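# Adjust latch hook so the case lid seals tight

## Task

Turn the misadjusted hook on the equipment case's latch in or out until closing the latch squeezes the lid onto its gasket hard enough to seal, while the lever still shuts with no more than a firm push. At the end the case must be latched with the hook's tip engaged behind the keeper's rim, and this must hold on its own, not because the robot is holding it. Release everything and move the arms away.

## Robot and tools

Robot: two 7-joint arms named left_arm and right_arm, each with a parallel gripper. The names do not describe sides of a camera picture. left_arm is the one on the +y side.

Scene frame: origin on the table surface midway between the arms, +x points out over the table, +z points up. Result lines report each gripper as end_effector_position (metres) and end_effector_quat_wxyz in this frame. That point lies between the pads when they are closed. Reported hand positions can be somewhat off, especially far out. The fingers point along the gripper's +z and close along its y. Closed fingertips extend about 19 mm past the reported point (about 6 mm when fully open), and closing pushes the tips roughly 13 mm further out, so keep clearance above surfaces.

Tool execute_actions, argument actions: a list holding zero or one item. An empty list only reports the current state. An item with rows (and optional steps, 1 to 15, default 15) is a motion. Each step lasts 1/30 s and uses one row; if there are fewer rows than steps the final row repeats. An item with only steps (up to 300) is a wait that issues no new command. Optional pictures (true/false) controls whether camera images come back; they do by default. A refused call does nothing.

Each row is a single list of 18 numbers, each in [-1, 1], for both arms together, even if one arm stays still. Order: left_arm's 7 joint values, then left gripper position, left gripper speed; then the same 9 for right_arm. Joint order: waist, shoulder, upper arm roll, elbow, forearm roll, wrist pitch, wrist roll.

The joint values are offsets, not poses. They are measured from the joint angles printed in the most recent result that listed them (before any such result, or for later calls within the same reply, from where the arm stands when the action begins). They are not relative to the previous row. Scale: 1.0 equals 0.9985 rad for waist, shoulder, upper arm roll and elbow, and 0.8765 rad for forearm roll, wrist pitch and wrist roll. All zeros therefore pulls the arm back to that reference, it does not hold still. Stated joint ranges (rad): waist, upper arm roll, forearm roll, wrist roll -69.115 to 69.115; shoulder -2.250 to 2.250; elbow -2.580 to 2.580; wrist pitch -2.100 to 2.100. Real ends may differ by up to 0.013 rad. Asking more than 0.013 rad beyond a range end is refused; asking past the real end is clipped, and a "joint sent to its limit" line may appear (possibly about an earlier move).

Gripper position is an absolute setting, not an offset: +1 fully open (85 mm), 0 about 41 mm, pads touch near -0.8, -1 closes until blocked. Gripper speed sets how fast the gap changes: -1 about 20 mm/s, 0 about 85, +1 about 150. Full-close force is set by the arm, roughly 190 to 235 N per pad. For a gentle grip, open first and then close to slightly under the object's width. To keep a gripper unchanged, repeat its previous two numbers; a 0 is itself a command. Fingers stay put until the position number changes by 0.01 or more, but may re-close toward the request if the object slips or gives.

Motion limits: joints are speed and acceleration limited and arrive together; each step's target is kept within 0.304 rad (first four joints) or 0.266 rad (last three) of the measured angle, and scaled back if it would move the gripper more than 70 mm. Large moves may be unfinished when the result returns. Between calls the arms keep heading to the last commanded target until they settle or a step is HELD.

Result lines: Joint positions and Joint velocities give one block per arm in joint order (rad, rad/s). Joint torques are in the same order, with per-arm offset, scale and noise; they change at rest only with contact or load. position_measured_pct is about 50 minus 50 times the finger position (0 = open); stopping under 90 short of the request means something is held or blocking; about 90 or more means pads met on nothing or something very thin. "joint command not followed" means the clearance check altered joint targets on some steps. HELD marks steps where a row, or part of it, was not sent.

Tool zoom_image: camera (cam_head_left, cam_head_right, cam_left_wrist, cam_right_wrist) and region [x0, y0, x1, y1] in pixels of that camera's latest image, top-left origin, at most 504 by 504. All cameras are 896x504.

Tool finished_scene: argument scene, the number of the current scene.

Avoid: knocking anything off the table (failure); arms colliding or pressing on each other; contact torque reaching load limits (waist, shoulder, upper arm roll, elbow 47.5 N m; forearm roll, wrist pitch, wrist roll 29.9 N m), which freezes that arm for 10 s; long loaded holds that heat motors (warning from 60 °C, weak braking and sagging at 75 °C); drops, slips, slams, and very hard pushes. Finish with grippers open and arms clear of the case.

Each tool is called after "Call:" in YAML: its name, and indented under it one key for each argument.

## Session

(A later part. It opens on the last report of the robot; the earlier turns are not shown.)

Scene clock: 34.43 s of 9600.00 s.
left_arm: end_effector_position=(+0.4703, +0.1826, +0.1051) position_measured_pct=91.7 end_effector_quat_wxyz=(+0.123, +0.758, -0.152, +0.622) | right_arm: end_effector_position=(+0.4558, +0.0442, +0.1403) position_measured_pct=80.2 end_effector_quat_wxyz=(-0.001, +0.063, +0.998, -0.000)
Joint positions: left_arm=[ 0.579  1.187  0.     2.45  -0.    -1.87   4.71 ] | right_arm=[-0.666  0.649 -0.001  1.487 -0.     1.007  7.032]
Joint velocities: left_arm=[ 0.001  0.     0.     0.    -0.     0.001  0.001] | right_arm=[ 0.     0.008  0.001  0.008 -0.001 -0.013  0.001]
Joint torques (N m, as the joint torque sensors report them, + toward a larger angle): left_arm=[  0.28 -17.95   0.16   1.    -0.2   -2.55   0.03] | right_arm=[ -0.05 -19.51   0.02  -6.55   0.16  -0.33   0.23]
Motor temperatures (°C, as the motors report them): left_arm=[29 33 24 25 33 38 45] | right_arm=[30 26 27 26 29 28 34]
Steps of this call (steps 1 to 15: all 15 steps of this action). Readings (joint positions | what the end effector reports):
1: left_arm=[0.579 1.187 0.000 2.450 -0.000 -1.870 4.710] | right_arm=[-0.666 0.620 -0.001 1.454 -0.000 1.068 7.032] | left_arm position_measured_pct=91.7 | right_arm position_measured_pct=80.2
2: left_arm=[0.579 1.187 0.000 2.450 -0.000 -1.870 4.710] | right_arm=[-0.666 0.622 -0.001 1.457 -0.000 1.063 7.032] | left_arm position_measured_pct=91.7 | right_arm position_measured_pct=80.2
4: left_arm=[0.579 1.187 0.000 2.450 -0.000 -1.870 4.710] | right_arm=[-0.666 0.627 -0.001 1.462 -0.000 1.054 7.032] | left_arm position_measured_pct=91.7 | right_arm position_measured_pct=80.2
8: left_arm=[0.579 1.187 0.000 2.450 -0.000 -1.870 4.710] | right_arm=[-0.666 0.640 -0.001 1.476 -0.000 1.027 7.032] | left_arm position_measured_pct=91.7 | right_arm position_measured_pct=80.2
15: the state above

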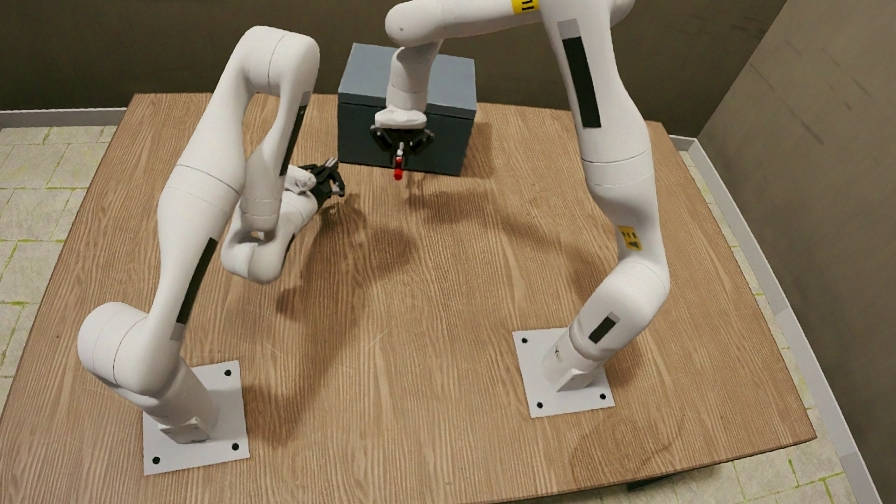

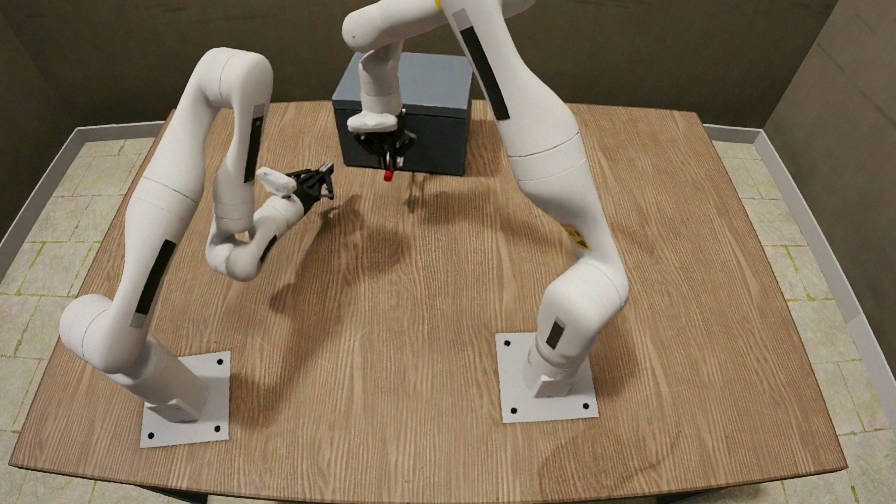

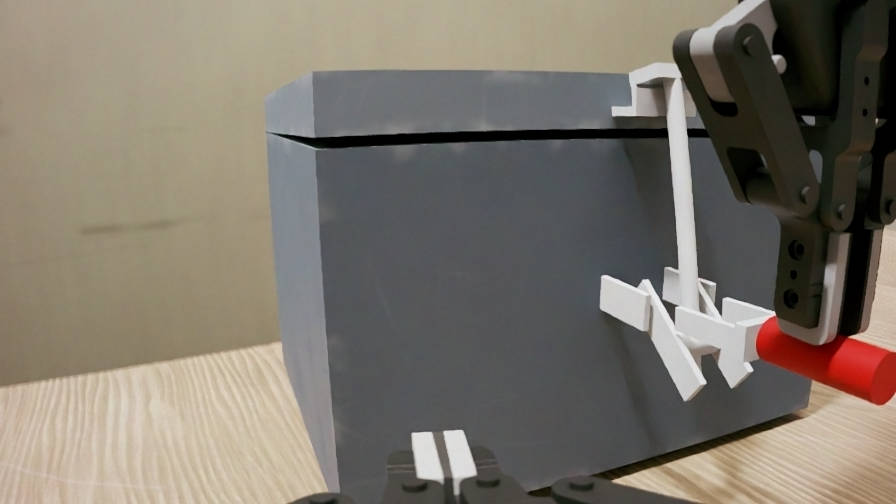

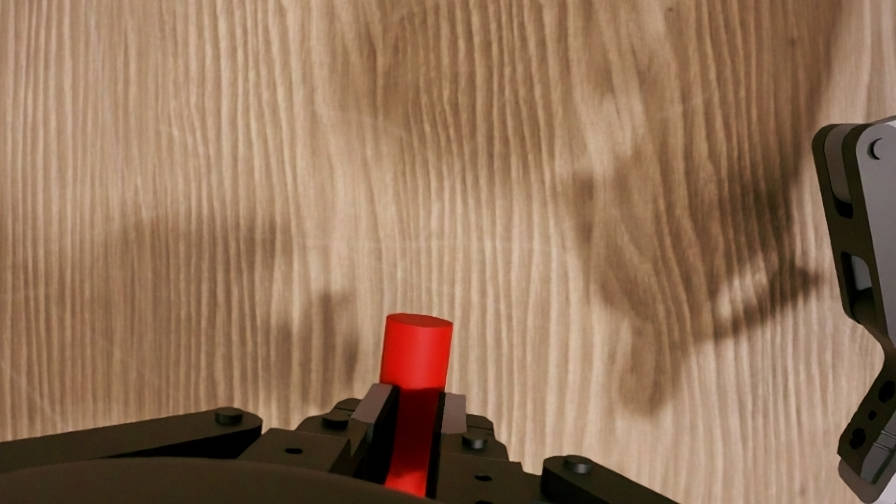

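Call:
execute_actions:
  actions:
    - {"rows":[[0,0,0,0,0,0,0,-1,0,0.002,0.007,0,0.006,0,-0.015,0,-0.6,0],[0,0,0,0,0,0,0,-1,0,0.002,0.007,0,0.006,0,-0.015,0,-0.6,0],[0,0,0,0,0,0,0,-1,0,0.003,0.013,0,0.013,0,-0.03,0,-0.6,0],[0,0,0,0,0,0,0,-1,0,0.003,0.013,0,0.013,0,-0.03,0,-0.6,0],[0,0,0,0,0,0,0,-1,0,0.003,0.02,0,0.019,0,-0.045,0,-0.6,0],[0,0,0,0,0,0,0,-1,0,0.003,0.02,0,0.019,0,-0.045,0,-0.6,0],[0,0,0,0,0,0,0,-1,0,0.003,0.026,0,0.025,0,-0.06,0,-0.6,0]],"steps":15}

Scene clock: 36.70 s of 9600.00 s.
left_arm: end_effector_position=(+0.4703, +0.1826, +0.1051) position_measured_pct=91.7 end_effector_quat_wxyz=(+0.123, +0.758, -0.152, +0.622) | right_arm: end_effector_position=(+0.4568, +0.0433, +0.1208) position_measured_pct=80.2 end_effector_quat_wxyz=(-0.000, +0.065, +0.998, +0.001)
Joint positions: left_arm=[ 0.579  1.187  0.     2.45  -0.    -1.87   4.71 ] | right_arm=[-0.663  0.674 -0.001  1.511 -0.001  0.955  7.032]
Joint velocities: left_arm=[ 0.001 -0.     0.    -0.001  0.    -0.     0.001] | right_arm=[ 0.     0.006  0.002  0.004  0.001 -0.01   0.   ]
Joint torques (N m, as the joint torque sensors report them, + toward a larger angle): left_arm=[  0.11 -18.08   0.03   1.19  -0.09  -2.75  -0.02] | right_arm=[  0.23 -20.53  -0.39  -6.93   0.06   0.17   0.22]
Motor temperatures (°C, as the motors report them): left_arm=[29 33 24 25 33 38 45] | right_arm=[30 26 27 26 29 28 34]
Steps of this call (steps 1 to 15: the robot went on to your last target; steps 16 to 53: nothing new was sent; steps 54 to 68: all 15 steps of this action). Readings (joint positions | what the end effector reports):
54: left_arm=[0.579 1.187 0.000 2.450 -0.000 -1.870 4.710] | right_arm=[-0.666 0.651 -0.001 1.488 -0.001 1.005 7.032] | left_arm position_measured_pct=91.7 | right_arm position_measured_pct=80.2
55: left_arm=[0.579 1.187 0.000 2.450 -0.000 -1.870 4.710] | right_arm=[-0.665 0.652 -0.001 1.489 -0.001 1.002 7.032] | left_arm position_measured_pct=91.7 | right_arm position_measured_pct=80.2
57: left_arm=[0.579 1.187 0.000 2.450 -0.000 -1.870 4.710] | right_arm=[-0.664 0.656 -0.001 1.493 -0.001 0.993 7.032] | left_arm position_measured_pct=91.7 | right_arm position_measured_pct=80.2
61: left_arm=[0.579 1.187 0.000 2.450 -0.000 -1.870 4.710] | right_arm=[-0.664 0.667 -0.001 1.504 -0.001 0.971 7.032] | left_arm position_measured_pct=91.7 | right_arm position_measured_pct=80.2
68: the state above

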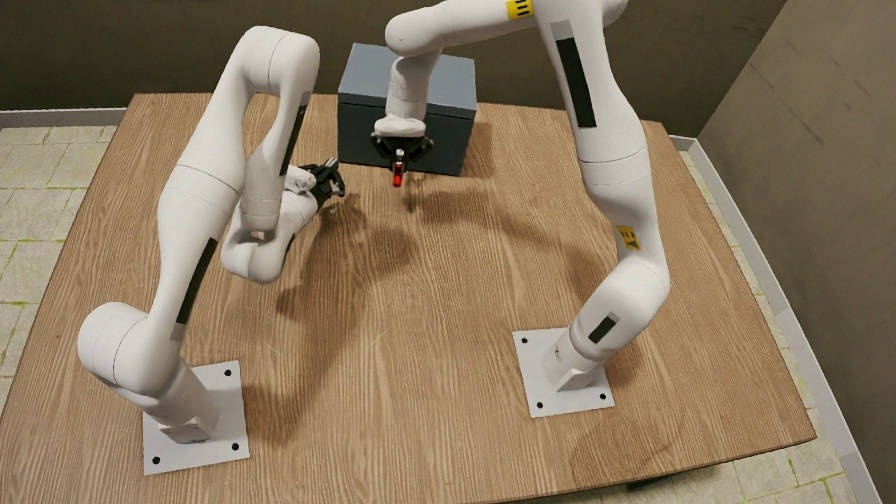

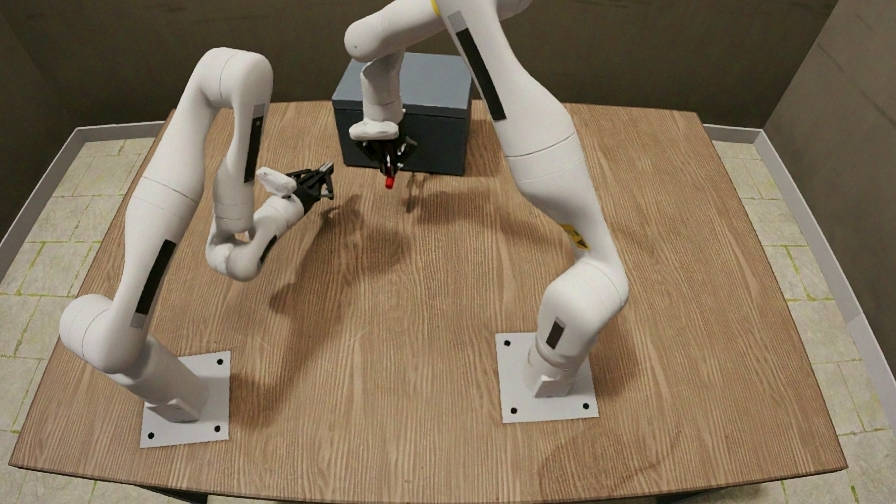

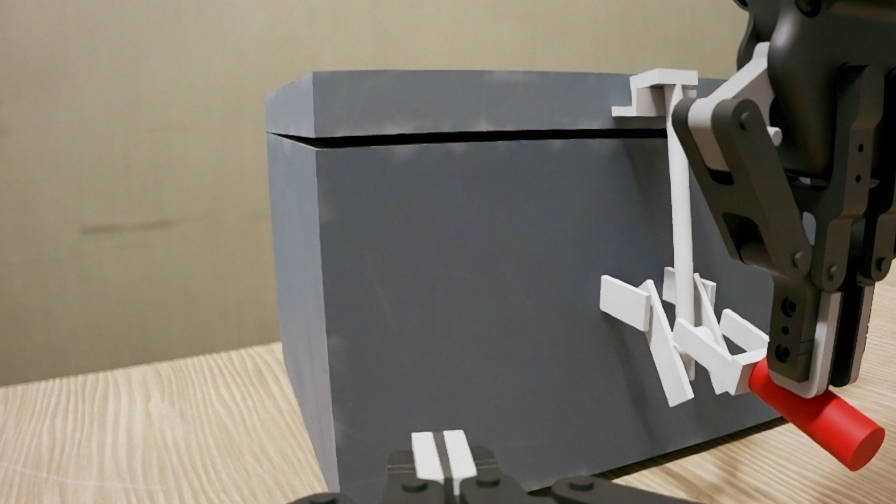

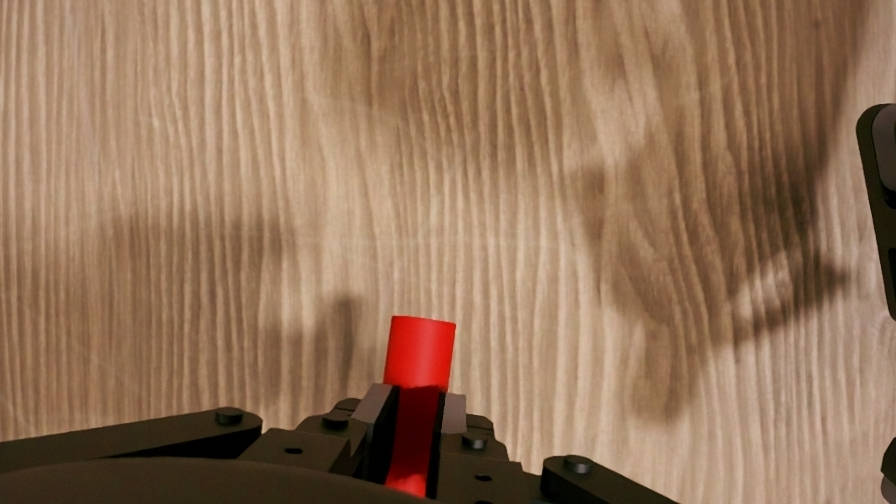

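Call:
execute_actions:
  actions:
    - {"rows":[[0,0,0,0,0,0,0,-1,0,0,0.007,0,0.006,0,-0.014,0,-0.6,0],[0,0,0,0,0,0,0,-1,0,0,0.007,0,0.006,0,-0.014,0,-0.6,0],[0,0,0,0,0,0,0,-1,0,0,0.015,0,0.011,0,-0.029,0,-0.6,0],[0,0,0,0,0,0,0,-1,0,0,0.015,0,0.011,0,-0.029,0,-0.6,0],[0,0,0,0,0,0,0,-1,0,0,0.022,0,0.017,0,-0.043,0,-0.6,0]],"steps":15}

Call:
zoom_image:
  camera: "cam_left_wrist"
  region: [520, 50, 760, 190]

Scene clock: 38.97 s of 9600.00 s.
left_arm: end_effector_position=(+0.4703, +0.1826, +0.1051) position_measured_pct=91.7 end_effector_quat_wxyz=(+0.123, +0.758, -0.152, +0.622) | right_arm: end_effector_position=(+0.4571, +0.0428, +0.1061) position_measured_pct=80.2 end_effector_quat_wxyz=(+0.000, +0.065, +0.998, +0.001)
Joint positions: left_arm=[ 0.579  1.187  0.     2.45  -0.    -1.87   4.71 ] | right_arm=[-0.663  0.695 -0.     1.528 -0.     0.918  7.032]
Joint velocities: left_arm=[ 0.    -0.    -0.    -0.001  0.     0.     0.001] | right_arm=[ 0.     0.003 -0.001  0.003  0.001 -0.005  0.   ]
Joint torques (N m, as the joint torque sensors report them, + toward a larger angle): left_arm=[ -0.08 -18.11  -0.14   1.44  -0.12  -2.66   0.1 ] | right_arm=[ -0.39 -19.77  -0.3   -6.39  -0.2   -0.26  -0.11]
Motor temperatures (°C, as the motors report them): left_arm=[29 33 24 25 33 38 45] | right_arm=[30 26 27 26 29 28 34]
Steps of this call (steps 1 to 15: the robot went on to your last target; steps 16 to 53: nothing new was sent; steps 54 to 68: all 15 steps of this action). Readings (joint positions | what the end effector reports):
54: left_arm=[0.579 1.187 0.000 2.450 -0.000 -1.870 4.710] | right_arm=[-0.663 0.676 -0.001 1.512 -0.001 0.954 7.032] | left_arm position_measured_pct=91.7 | right_arm position_measured_pct=80.2
55: left_arm=[0.579 1.187 0.000 2.450 -0.000 -1.870 4.710] | right_arm=[-0.663 0.677 -0.001 1.513 -0.001 0.951 7.032] | left_arm position_measured_pct=91.7 | right_arm position_measured_pct=80.2
57: left_arm=[0.579 1.187 0.000 2.450 -0.000 -1.870 4.710] | right_arm=[-0.663 0.682 -0.001 1.517 -0.000 0.943 7.032] | left_arm position_measured_pct=91.7 | right_arm position_measured_pct=80.2
61: left_arm=[0.579 1.187 0.000 2.450 -0.000 -1.870 4.710] | right_arm=[-0.663 0.692 -0.001 1.525 -0.000 0.924 7.032] | left_arm position_measured_pct=91.7 | right_arm position_measured_pct=80.2
68: the state above

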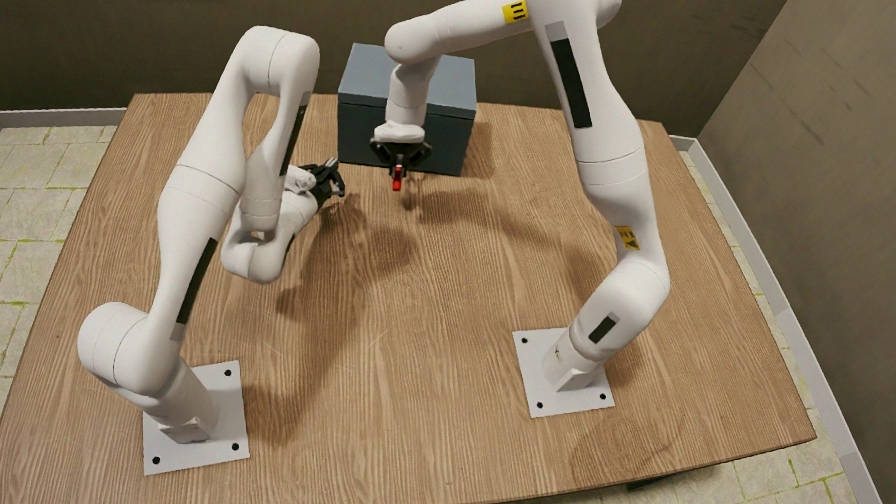

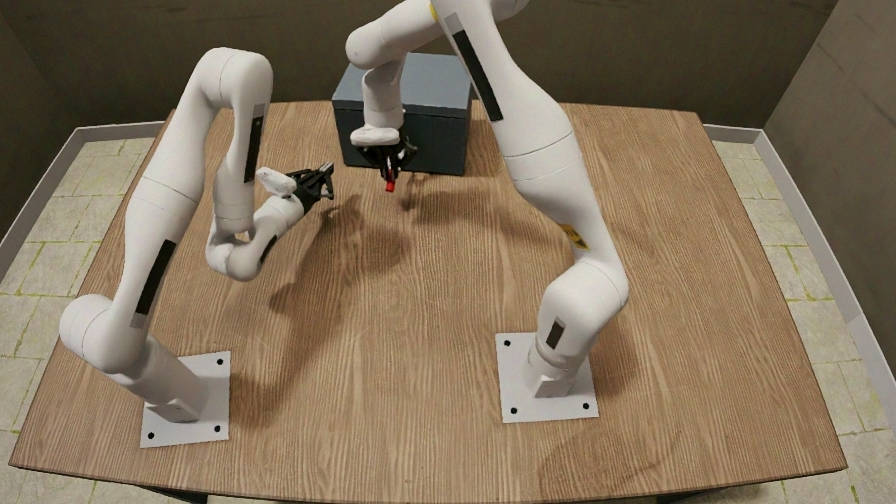

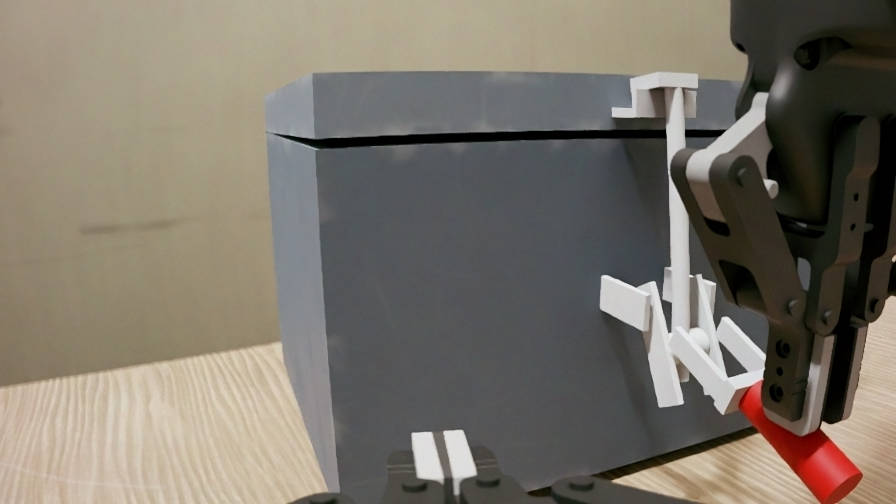

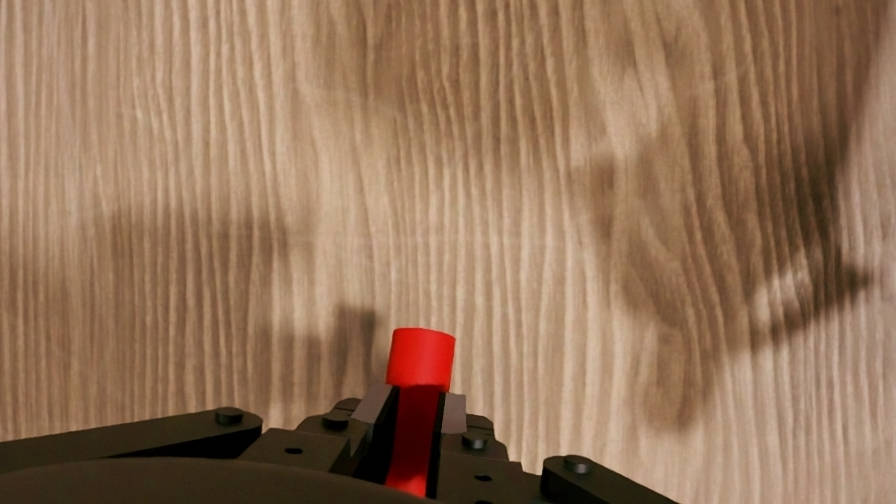

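Region (520, 50, 760, 190) of cam_left_wrist's 896x504 image, scaled by 2.100; it fills the top 294 rows of this view, and the rest is white.

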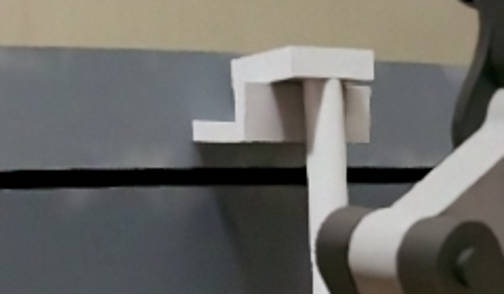

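Call:
execute_actions:
  actions:
    - {"rows":[[0.219,0.199,0,-0.125,0,-0.105,0,-1,0,0,-0.077,0,-0.073,0,0.172,0,0.1,0]],"steps":12}
  pictures: false

Call:
execute_actions:
  actions:
    - {"rows":[[0,0,0,0,0,0,0,-1,0,0.04,0.05,0,-0.3,-0.08,0.3,0.09,0.1,0]],"steps":15}

Scene clock: 52.30 s of 9600.00 s.
left_arm: end_effector_position=(+0.4208, +0.0894, +0.0504) position_measured_pct=91.7 end_effector_quat_wxyz=(+0.185, +0.735, -0.222, +0.614) | right_arm: end_effector_position=(+0.4569, +0.0426, +0.1642) position_measured_pct=52.4 end_effector_quat_wxyz=(-0.000, +0.065, +0.998, -0.000)
Joint positions: left_arm=[ 0.77   1.361  0.001  2.34  -0.001 -1.951  4.71 ] | right_arm=[-0.663  0.62  -0.     1.455 -0.     1.067  7.032]
Joint velocities: left_arm=[ 0.331  0.3    0.009 -0.206 -0.006 -0.153 -0.   ] | right_arm=[-0.    -0.017  0.001 -0.009 -0.001  0.022  0.   ]
Joint torques (N m, as the joint torque sensors report them, + toward a larger angle): left_arm=[ -1.71 -20.38  -0.77   1.51   0.29  -3.04   0.04] | right_arm=[ -0.14 -19.39  -0.27  -6.91   0.09   0.08   0.1 ]
Motor temperatures (°C, as the motors report them): left_arm=[29 34 24 25 33 38 45] | right_arm=[30 26 27 26 29 28 34]
Steps of this call (steps 1 to 15: the robot went on to your last target; steps 16 to 388: nothing new was sent; steps 389 to 400: all 12 steps of this action). Readings (joint positions | what the end effector reports):
389: left_arm=[0.580 1.188 0.000 2.450 0.000 -1.871 4.710] | right_arm=[-0.663 0.694 -0.000 1.527 -0.000 0.919 7.032] | left_arm position_measured_pct=91.7 | right_arm position_measured_pct=80.2
390: left_arm=[0.587 1.194 -0.001 2.446 0.001 -1.873 4.710] | right_arm=[-0.663 0.689 -0.001 1.523 -0.000 0.928 7.032] | left_arm position_measured_pct=91.7 | right_arm position_measured_pct=79.4
392: left_arm=[0.617 1.222 -0.001 2.431 0.001 -1.884 4.710] | right_arm=[-0.663 0.663 -0.001 1.500 -0.000 0.977 7.032] | left_arm position_measured_pct=91.7 | right_arm position_measured_pct=75.4
396: left_arm=[0.703 1.300 0.000 2.381 -0.000 -1.921 4.710] | right_arm=[-0.663 0.624 -0.000 1.460 -0.000 1.057 7.032] | left_arm position_measured_pct=91.7 | right_arm position_measured_pct=64.3
400: the state above

Scene clock: 52.80 s of 9600.00 s.
left_arm: end_effector_position=(+0.4208, +0.0893, +0.0503) position_measured_pct=91.7 end_effector_quat_wxyz=(+0.185, +0.735, -0.222, +0.614) | right_arm: end_effector_position=(+0.4889, +0.0680, +0.2257) position_measured_pct=45.2 end_effector_quat_wxyz=(-0.026, +0.054, +0.998, +0.022)
Joint positions: left_arm=[ 0.771  1.361  0.001  2.34  -0.001 -1.951  4.71 ] | right_arm=[-0.624  0.666 -0.     1.159 -0.07   1.328  7.111]
Joint velocities: left_arm=[-0.001 -0.001 -0.     0.     0.     0.001 -0.001] | right_arm=[ 0.008  0.005  0.003 -0.074 -0.015  0.065  0.018]
Joint torques (N m, as the joint torque sensors report them, + toward a larger angle): left_arm=[  0.15 -18.36   0.26   1.97  -0.05  -2.91   0.21] | right_arm=[ -1.04 -19.66  -0.73  -6.43  -0.6   -0.03   0.11]
Motor temperatures (°C, as the motors report them): left_arm=[29 34 24 25 33 38 45] | right_arm=[30 26 27 26 29 28 34]
Steps of this call (steps 1 to 15: all 15 steps of this action). Readings (joint positions | what the end effector reports):
1: left_arm=[0.779 1.369 0.001 2.334 -0.001 -1.955 4.710] | right_arm=[-0.663 0.619 -0.000 1.454 -0.000 1.069 7.033] | left_arm position_measured_pct=91.7 | right_arm position_measured_pct=49.2
2: left_arm=[0.783 1.373 0.002 2.332 -0.001 -1.956 4.710] | right_arm=[-0.662 0.621 -0.001 1.449 -0.002 1.074 7.034] | left_arm position_measured_pct=91.7 | right_arm position_measured_pct=47.2
4: left_arm=[0.775 1.365 0.002 2.335 -0.002 -1.954 4.710] | right_arm=[-0.658 0.626 -0.001 1.421 -0.008 1.099 7.041] | left_arm position_measured_pct=91.7 | right_arm position_measured_pct=45.6
8: left_arm=[0.771 1.362 0.001 2.339 -0.001 -1.951 4.710] | right_arm=[-0.641 0.647 -0.001 1.300 -0.037 1.205 7.074] | left_arm position_measured_pct=91.7 | right_arm position_measured_pct=45.2
15: the state above

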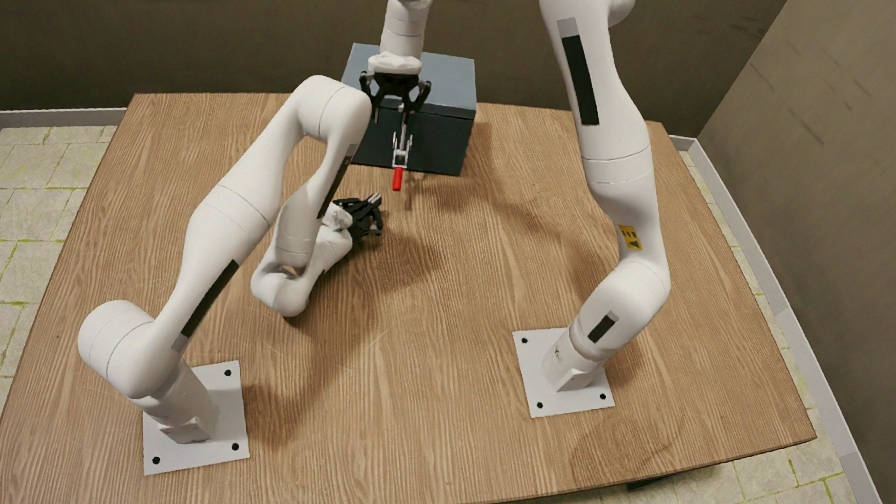

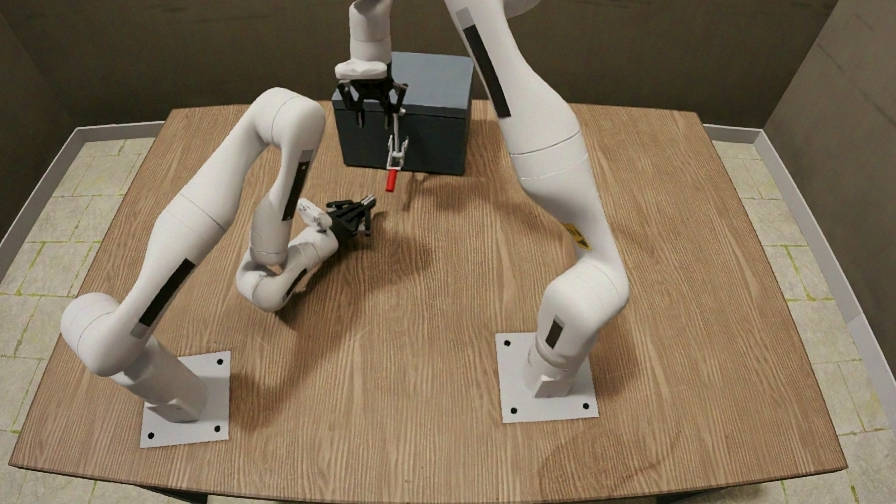

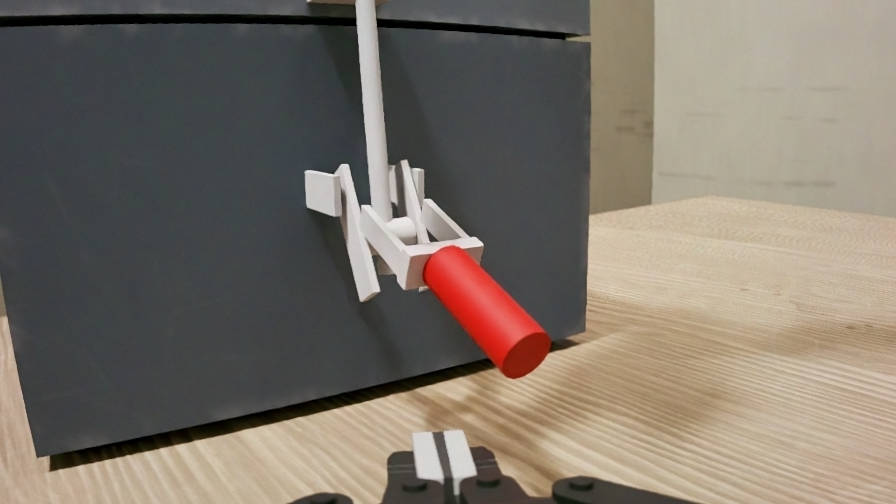

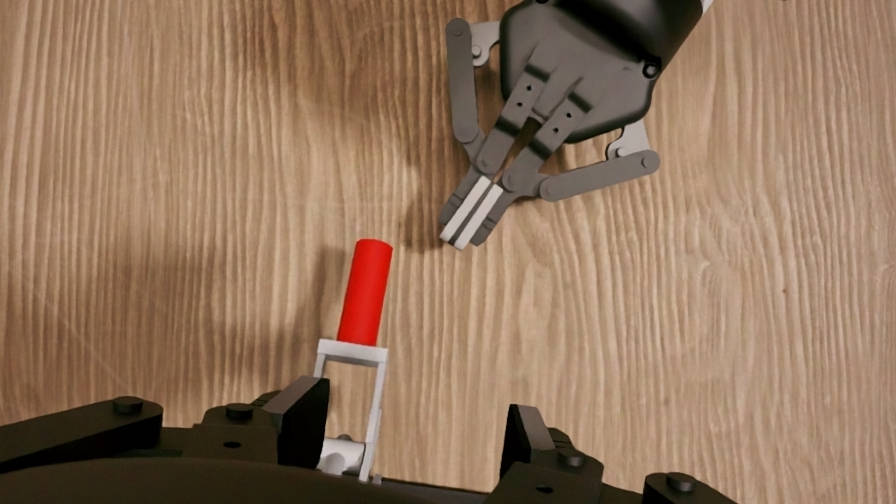

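Call:
execute_actions:
  actions:
    - {"rows":[[0.041,0.025,0,-0.015,0,-0.012,0,-1,0,0.06,0.078,0,-0.159,-0.045,0.196,0.048,0.1,0],[0.041,0.025,0,-0.015,0,-0.012,0,-1,0,0.06,0.078,0,-0.159,-0.045,0.196,0.048,0.1,0],[0.041,0.025,0,-0.015,0,-0.012,0,-1,0,0.06,0.078,0,-0.159,-0.045,0.196,0.048,0.1,0],[0.041,0.025,0,-0.015,0,-0.012,0,-1,0,0.06,0.078,0,-0.159,-0.045,0.196,0.048,0.1,0],[0.041,0.025,0,-0.015,0,-0.012,0,-1,0,0.06,0.078,0,-0.159,-0.045,0.196,0.048,0.1,0],[0.041,0.025,0,-0.015,0,-0.012,0,-1,0,0.119,0.156,0,-0.318,-0.09,0.393,0.096,0.1,0],[0.041,-0.019,0,-0.108,0,0.145,0,-1,0,0.119,0.156,0,-0.318,-0.09,0.393,0.096,0.1,0],[0.041,-0.019,0,-0.108,0,0.145,0,-1,0,0.119,0.156,0,-0.318,-0.09,0.393,0.096,0.1,0],[0.041,-0.019,0,-0.108,0,0.145,0,-1,0,0.119,0.156,0,-0.318,-0.09,0.393,0.096,0.1,0],[0.041,-0.019,0,-0.108,0,0.145,0,-1,0,0.119,0.156,0,-0.318,-0.09,0.393,0.096,0.1,0],[0.041,-0.063,0,-0.201,0,0.301,0,-1,0,0.119,0.156,0,-0.318,-0.09,0.393,0.096,0.1,0]],"steps":15}
  pictures: false

Call:
execute_actions:
  actions:
    - {"steps":12}

Scene clock: 59.47 s of 9600.00 s.
left_arm: end_effector_position=(+0.4476, +0.0425, +0.0401) position_measured_pct=91.7 end_effector_quat_wxyz=(+0.197, +0.730, -0.237, +0.610) | right_arm: end_effector_position=(+0.5125, +0.0358, +0.2405) position_measured_pct=45.2 end_effector_quat_wxyz=(-0.118, +0.061, +0.991, +0.007)
Joint positions: left_arm=[ 0.811  1.321  0.001  2.189 -0.001 -1.761  4.71 ] | right_arm=[-0.511  0.814  0.001  0.855 -0.146  1.66   7.192]
Joint velocities: left_arm=[ 0.006 -0.231 -0.    -0.543  0.     0.807  0.   ] | right_arm=[ 0.085  0.103 -0.001 -0.241 -0.06   0.275  0.066]
Joint torques (N m, as the joint torque sensors report them, + toward a larger angle): left_arm=[  0.5  -19.21   0.18   1.22  -0.05  -2.72   0.04] | right_arm=[ -1.48 -23.66  -0.9   -7.85  -0.37   0.18  -0.09]
Motor temperatures (°C, as the motors report them): left_arm=[29 34 24 25 33 38 45] | right_arm=[30 27 27 26 29 28 34]
Steps of this call (steps 1 to 15: the robot went on to your last target; steps 16 to 185: nothing new was sent; steps 186 to 200: all 15 steps of this action). Readings (joint positions | what the end effector reports):
186: left_arm=[0.772 1.362 0.001 2.340 -0.001 -1.951 4.710] | right_arm=[-0.622 0.670 -0.001 1.155 -0.071 1.331 7.111] | left_arm position_measured_pct=91.7 | right_arm position_measured_pct=45.2
187: left_arm=[0.778 1.366 0.000 2.338 0.000 -1.953 4.710] | right_arm=[-0.620 0.674 -0.001 1.149 -0.072 1.337 7.113] | left_arm position_measured_pct=91.7 | right_arm position_measured_pct=45.2
189: left_arm=[0.796 1.377 0.001 2.331 -0.001 -1.957 4.710] | right_arm=[-0.609 0.688 -0.002 1.122 -0.079 1.366 7.120] | left_arm position_measured_pct=91.7 | right_arm position_measured_pct=45.2
193: left_arm=[0.807 1.380 0.002 2.320 -0.001 -1.953 4.710] | right_arm=[-0.567 0.743 -0.001 1.011 -0.106 1.484 7.149] | left_arm position_measured_pct=91.7 | right_arm position_measured_pct=45.2
200: the state above

Scene clock: 59.87 s of 9600.00 s.
left_arm: end_effector_position=(+0.4628, +0.0311, +0.0415) position_measured_pct=91.7 end_effector_quat_wxyz=(+0.197, +0.730, -0.237, +0.610) | right_arm: end_effector_position=(+0.5136, +0.0343, +0.2400) position_measured_pct=45.2 end_effector_quat_wxyz=(-0.122, +0.062, +0.991, +0.007)
Joint positions: left_arm=[ 0.811  1.299  0.001  2.139 -0.001 -1.687  4.71 ] | right_arm=[-0.505  0.822 -0.     0.842 -0.149  1.672  7.195]
Joint velocities: left_arm=[ 0.    -0.004 -0.    -0.002 -0.     0.003 -0.001] | right_arm=[ 0.001  0.002  0.001 -0.002 -0.002  0.002  0.001]
Joint torques (N m, as the joint torque sensors report them, + toward a larger angle): left_arm=[  0.21 -19.96   0.06  -0.58   0.1   -2.8    0.06] | right_arm=[ -0.35 -24.12  -0.4   -7.93  -0.4    0.36   0.18]
Motor temperatures (°C, as the motors report them): left_arm=[29 34 24 25 33 38 45] | right_arm=[30 27 27 26 29 28 34]
Steps of this call (steps 1 to 12: the robot went on to your last target). Readings (joint positions | what the end effector reports):
1: left_arm=[0.811 1.314 0.001 2.173 -0.001 -1.736 4.710] | right_arm=[-0.509 0.816 0.001 0.849 -0.147 1.666 7.194] | left_arm position_measured_pct=91.7 | right_arm position_measured_pct=45.2
2: left_arm=[0.811 1.309 0.001 2.160 -0.001 -1.717 4.710] | right_arm=[-0.508 0.817 0.001 0.846 -0.148 1.669 7.194] | left_arm position_measured_pct=91.7 | right_arm position_measured_pct=45.2
4: left_arm=[0.811 1.303 0.001 2.145 -0.001 -1.696 4.710] | right_arm=[-0.507 0.819 0.000 0.844 -0.149 1.671 7.195] | left_arm position_measured_pct=91.7 | right_arm position_measured_pct=45.2
8: left_arm=[0.811 1.300 0.001 2.140 -0.001 -1.688 4.710] | right_arm=[-0.506 0.821 -0.000 0.842 -0.149 1.672 7.195] | left_arm position_measured_pct=91.7 | right_arm position_measured_pct=45.2
12: the state above

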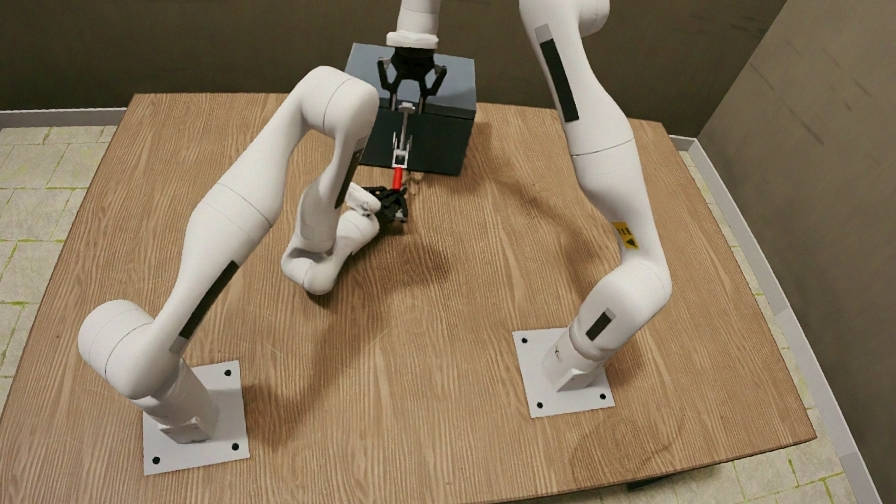

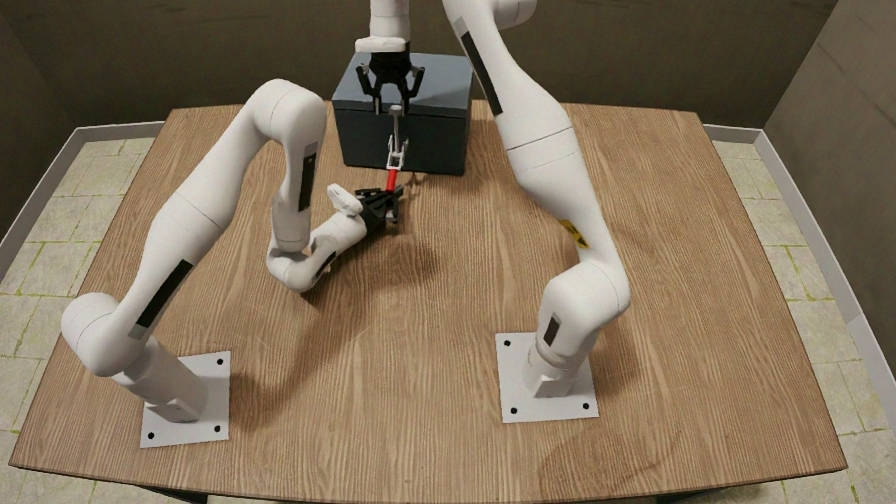

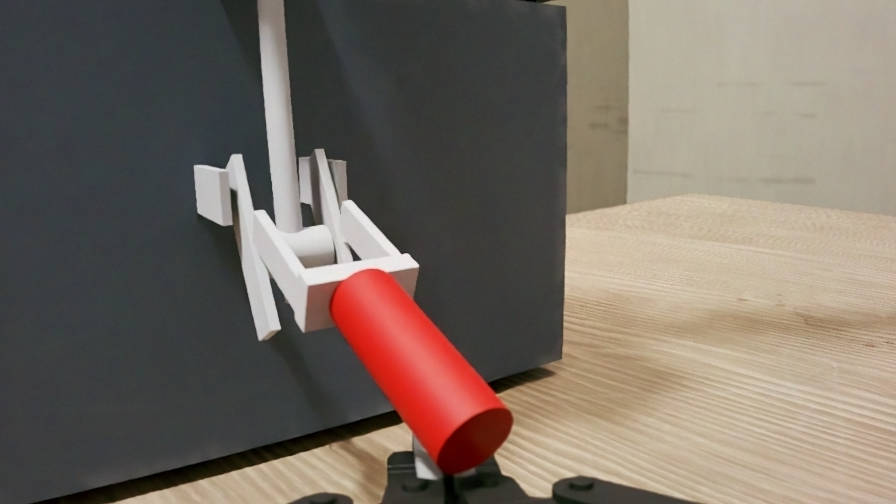

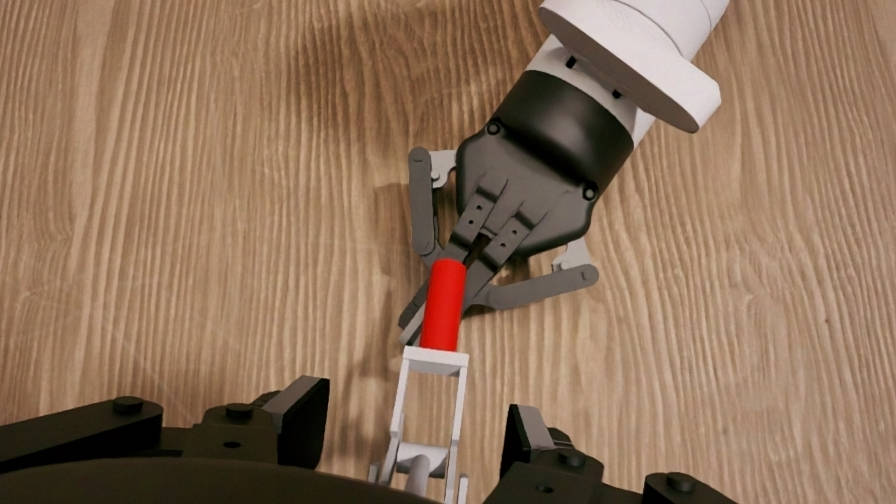

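Call:
execute_actions:
  actions:
    - {"rows":[[-0.001,-0.025,0,0.013,0,0.013,0,-1,0,0,0,0,0,0,0,0,0.1,0],[-0.001,-0.025,0,0.013,0,0.013,0,-1,0,0,0,0,0,0,0,0,0.1,0],[-0.002,-0.05,0,0.026,0,0.027,0,-1,0,0,0,0,0,0,0,0,0.1,0],[-0.002,-0.05,0,0.026,0,0.027,0,-1,0,0,0,0,0,0,0,0,0.1,0],[-0.004,-0.075,0,0.039,0,0.04,0,-1,0,0,0,0,0,0,0,0,0.1,0],[-0.004,-0.075,0,0.039,0,0.04,0,-1,0,0,0,0,0,0,0,0,0.1,0],[-0.006,-0.1,0,0.052,0,0.053,0,-1,0,0,0,0,0,0,0,0,0.1,0],[-0.006,-0.1,0,0.052,0,0.053,0,-1,0,0,0,0,0,0,0,0,0.1,0],[-0.008,-0.125,0,0.065,0,0.067,0,-1,0,0,0,0,0,0,0,0,0.1,0],[-0.008,-0.125,0,0.065,0,0.067,0,-1,0,0,0,0,0,0,0,0,0.1,0],[-0.01,-0.149,0,0.078,0,0.08,0,-1,0,0,0,0,0,0,0,0,0.1,0]],"steps":15}

Scene clock: 64.63 s of 9600.00 s.
left_arm: end_effector_position=(+0.4654, +0.0351, +0.0879) position_measured_pct=91.7 end_effector_quat_wxyz=(+0.194, +0.732, -0.235, +0.609) | right_arm: end_effector_position=(+0.5136, +0.0343, +0.2400) position_measured_pct=45.2 end_effector_quat_wxyz=(-0.122, +0.062, +0.991, +0.007)
Joint positions: left_arm=[ 0.803  1.166  0.001  2.212 -0.001 -1.622  4.709] | right_arm=[-0.505  0.822 -0.     0.842 -0.149  1.672  7.195]
Joint velocities: left_arm=[-0.018 -0.164  0.     0.086 -0.001  0.085  0.   ] | right_arm=[ 0.    -0.     0.001  0.001 -0.001  0.     0.002]
Joint torques (N m, as the joint torque sensors report them, + toward a larger angle): left_arm=[  0.55 -19.4   -0.03  -1.35   0.22  -3.17   0.26] | right_arm=[ -0.43 -23.13  -0.55  -7.55  -0.49   0.49   0.11]
Motor temperatures (°C, as the motors report them): left_arm=[29 34 24 25 33 38 45] | right_arm=[30 27 27 26 29 28 34]
Steps of this call (steps 1 to 30: the robot went on to your last target; steps 31 to 128: nothing new was sent; steps 129 to 143: all 15 steps of this action). Readings (joint positions | what the end effector reports):
129: left_arm=[0.811 1.297 0.001 2.140 -0.001 -1.687 4.710] | right_arm=[-0.505 0.822 -0.000 0.842 -0.149 1.672 7.195] | left_arm position_measured_pct=91.7 | right_arm position_measured_pct=45.2
130: left_arm=[0.811 1.292 0.001 2.142 -0.001 -1.684 4.710] | right_arm=[-0.505 0.822 -0.000 0.842 -0.149 1.672 7.195] | left_arm position_measured_pct=91.7 | right_arm position_measured_pct=45.2
132: left_arm=[0.811 1.278 0.002 2.152 -0.002 -1.675 4.709] | right_arm=[-0.505 0.822 -0.000 0.842 -0.149 1.672 7.195] | left_arm position_measured_pct=91.7 | right_arm position_measured_pct=45.2
136: left_arm=[0.811 1.243 0.004 2.178 -0.004 -1.653 4.709] | right_arm=[-0.505 0.822 -0.000 0.842 -0.149 1.672 7.195] | left_arm position_measured_pct=91.7 | right_arm position_measured_pct=45.2
143: the state above

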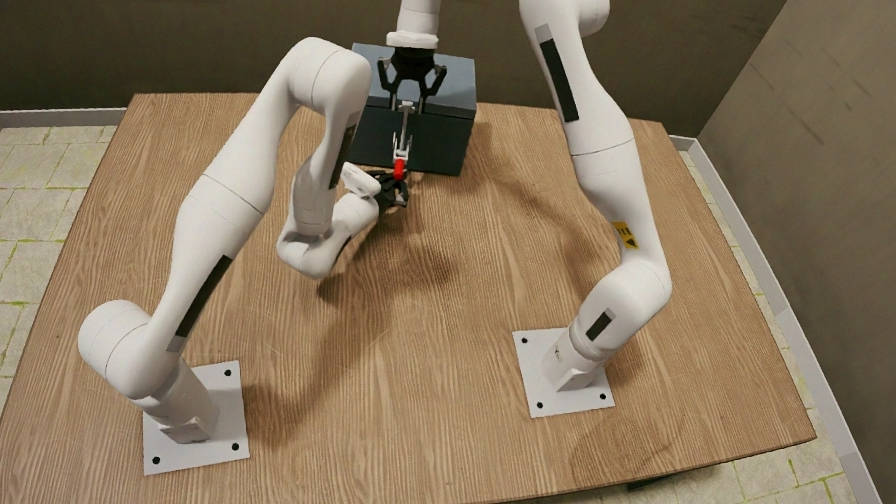

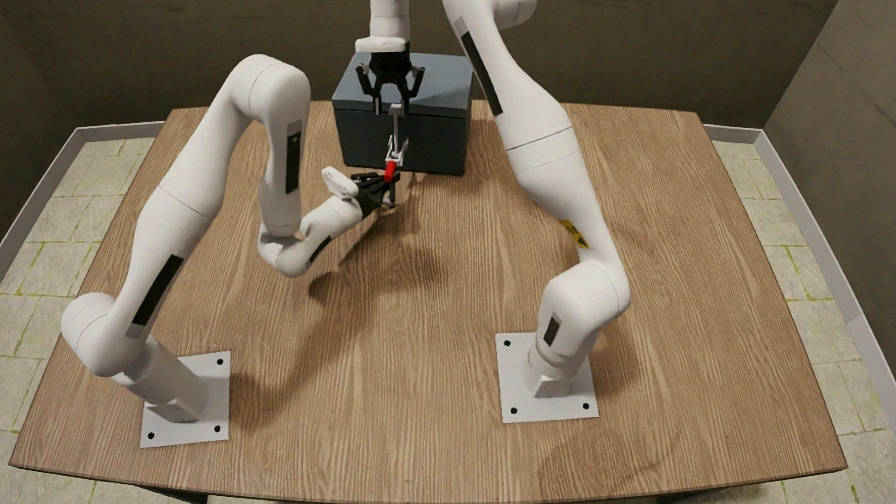

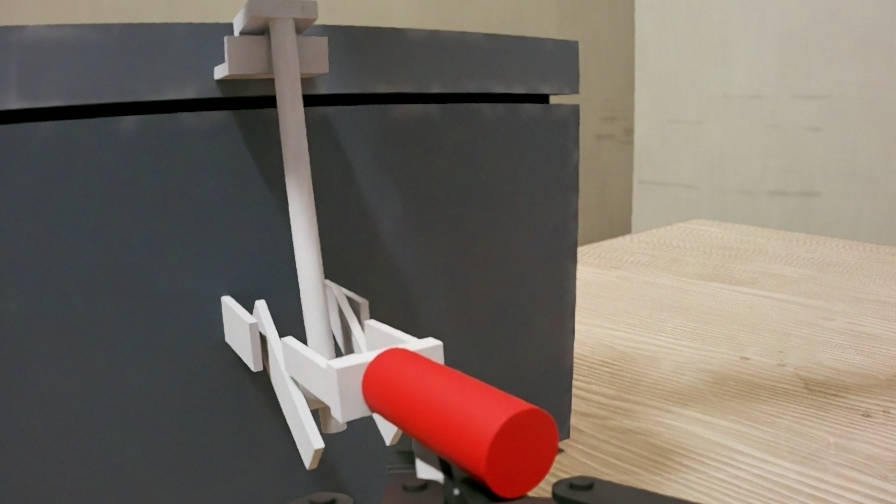

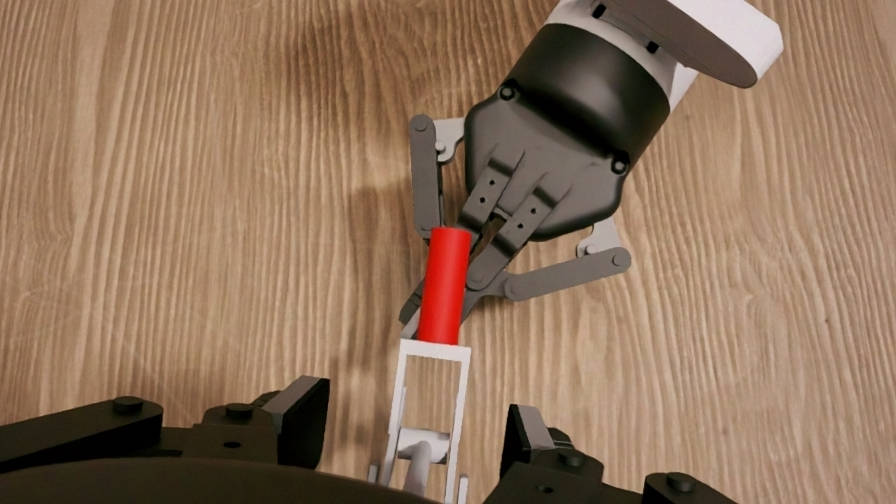

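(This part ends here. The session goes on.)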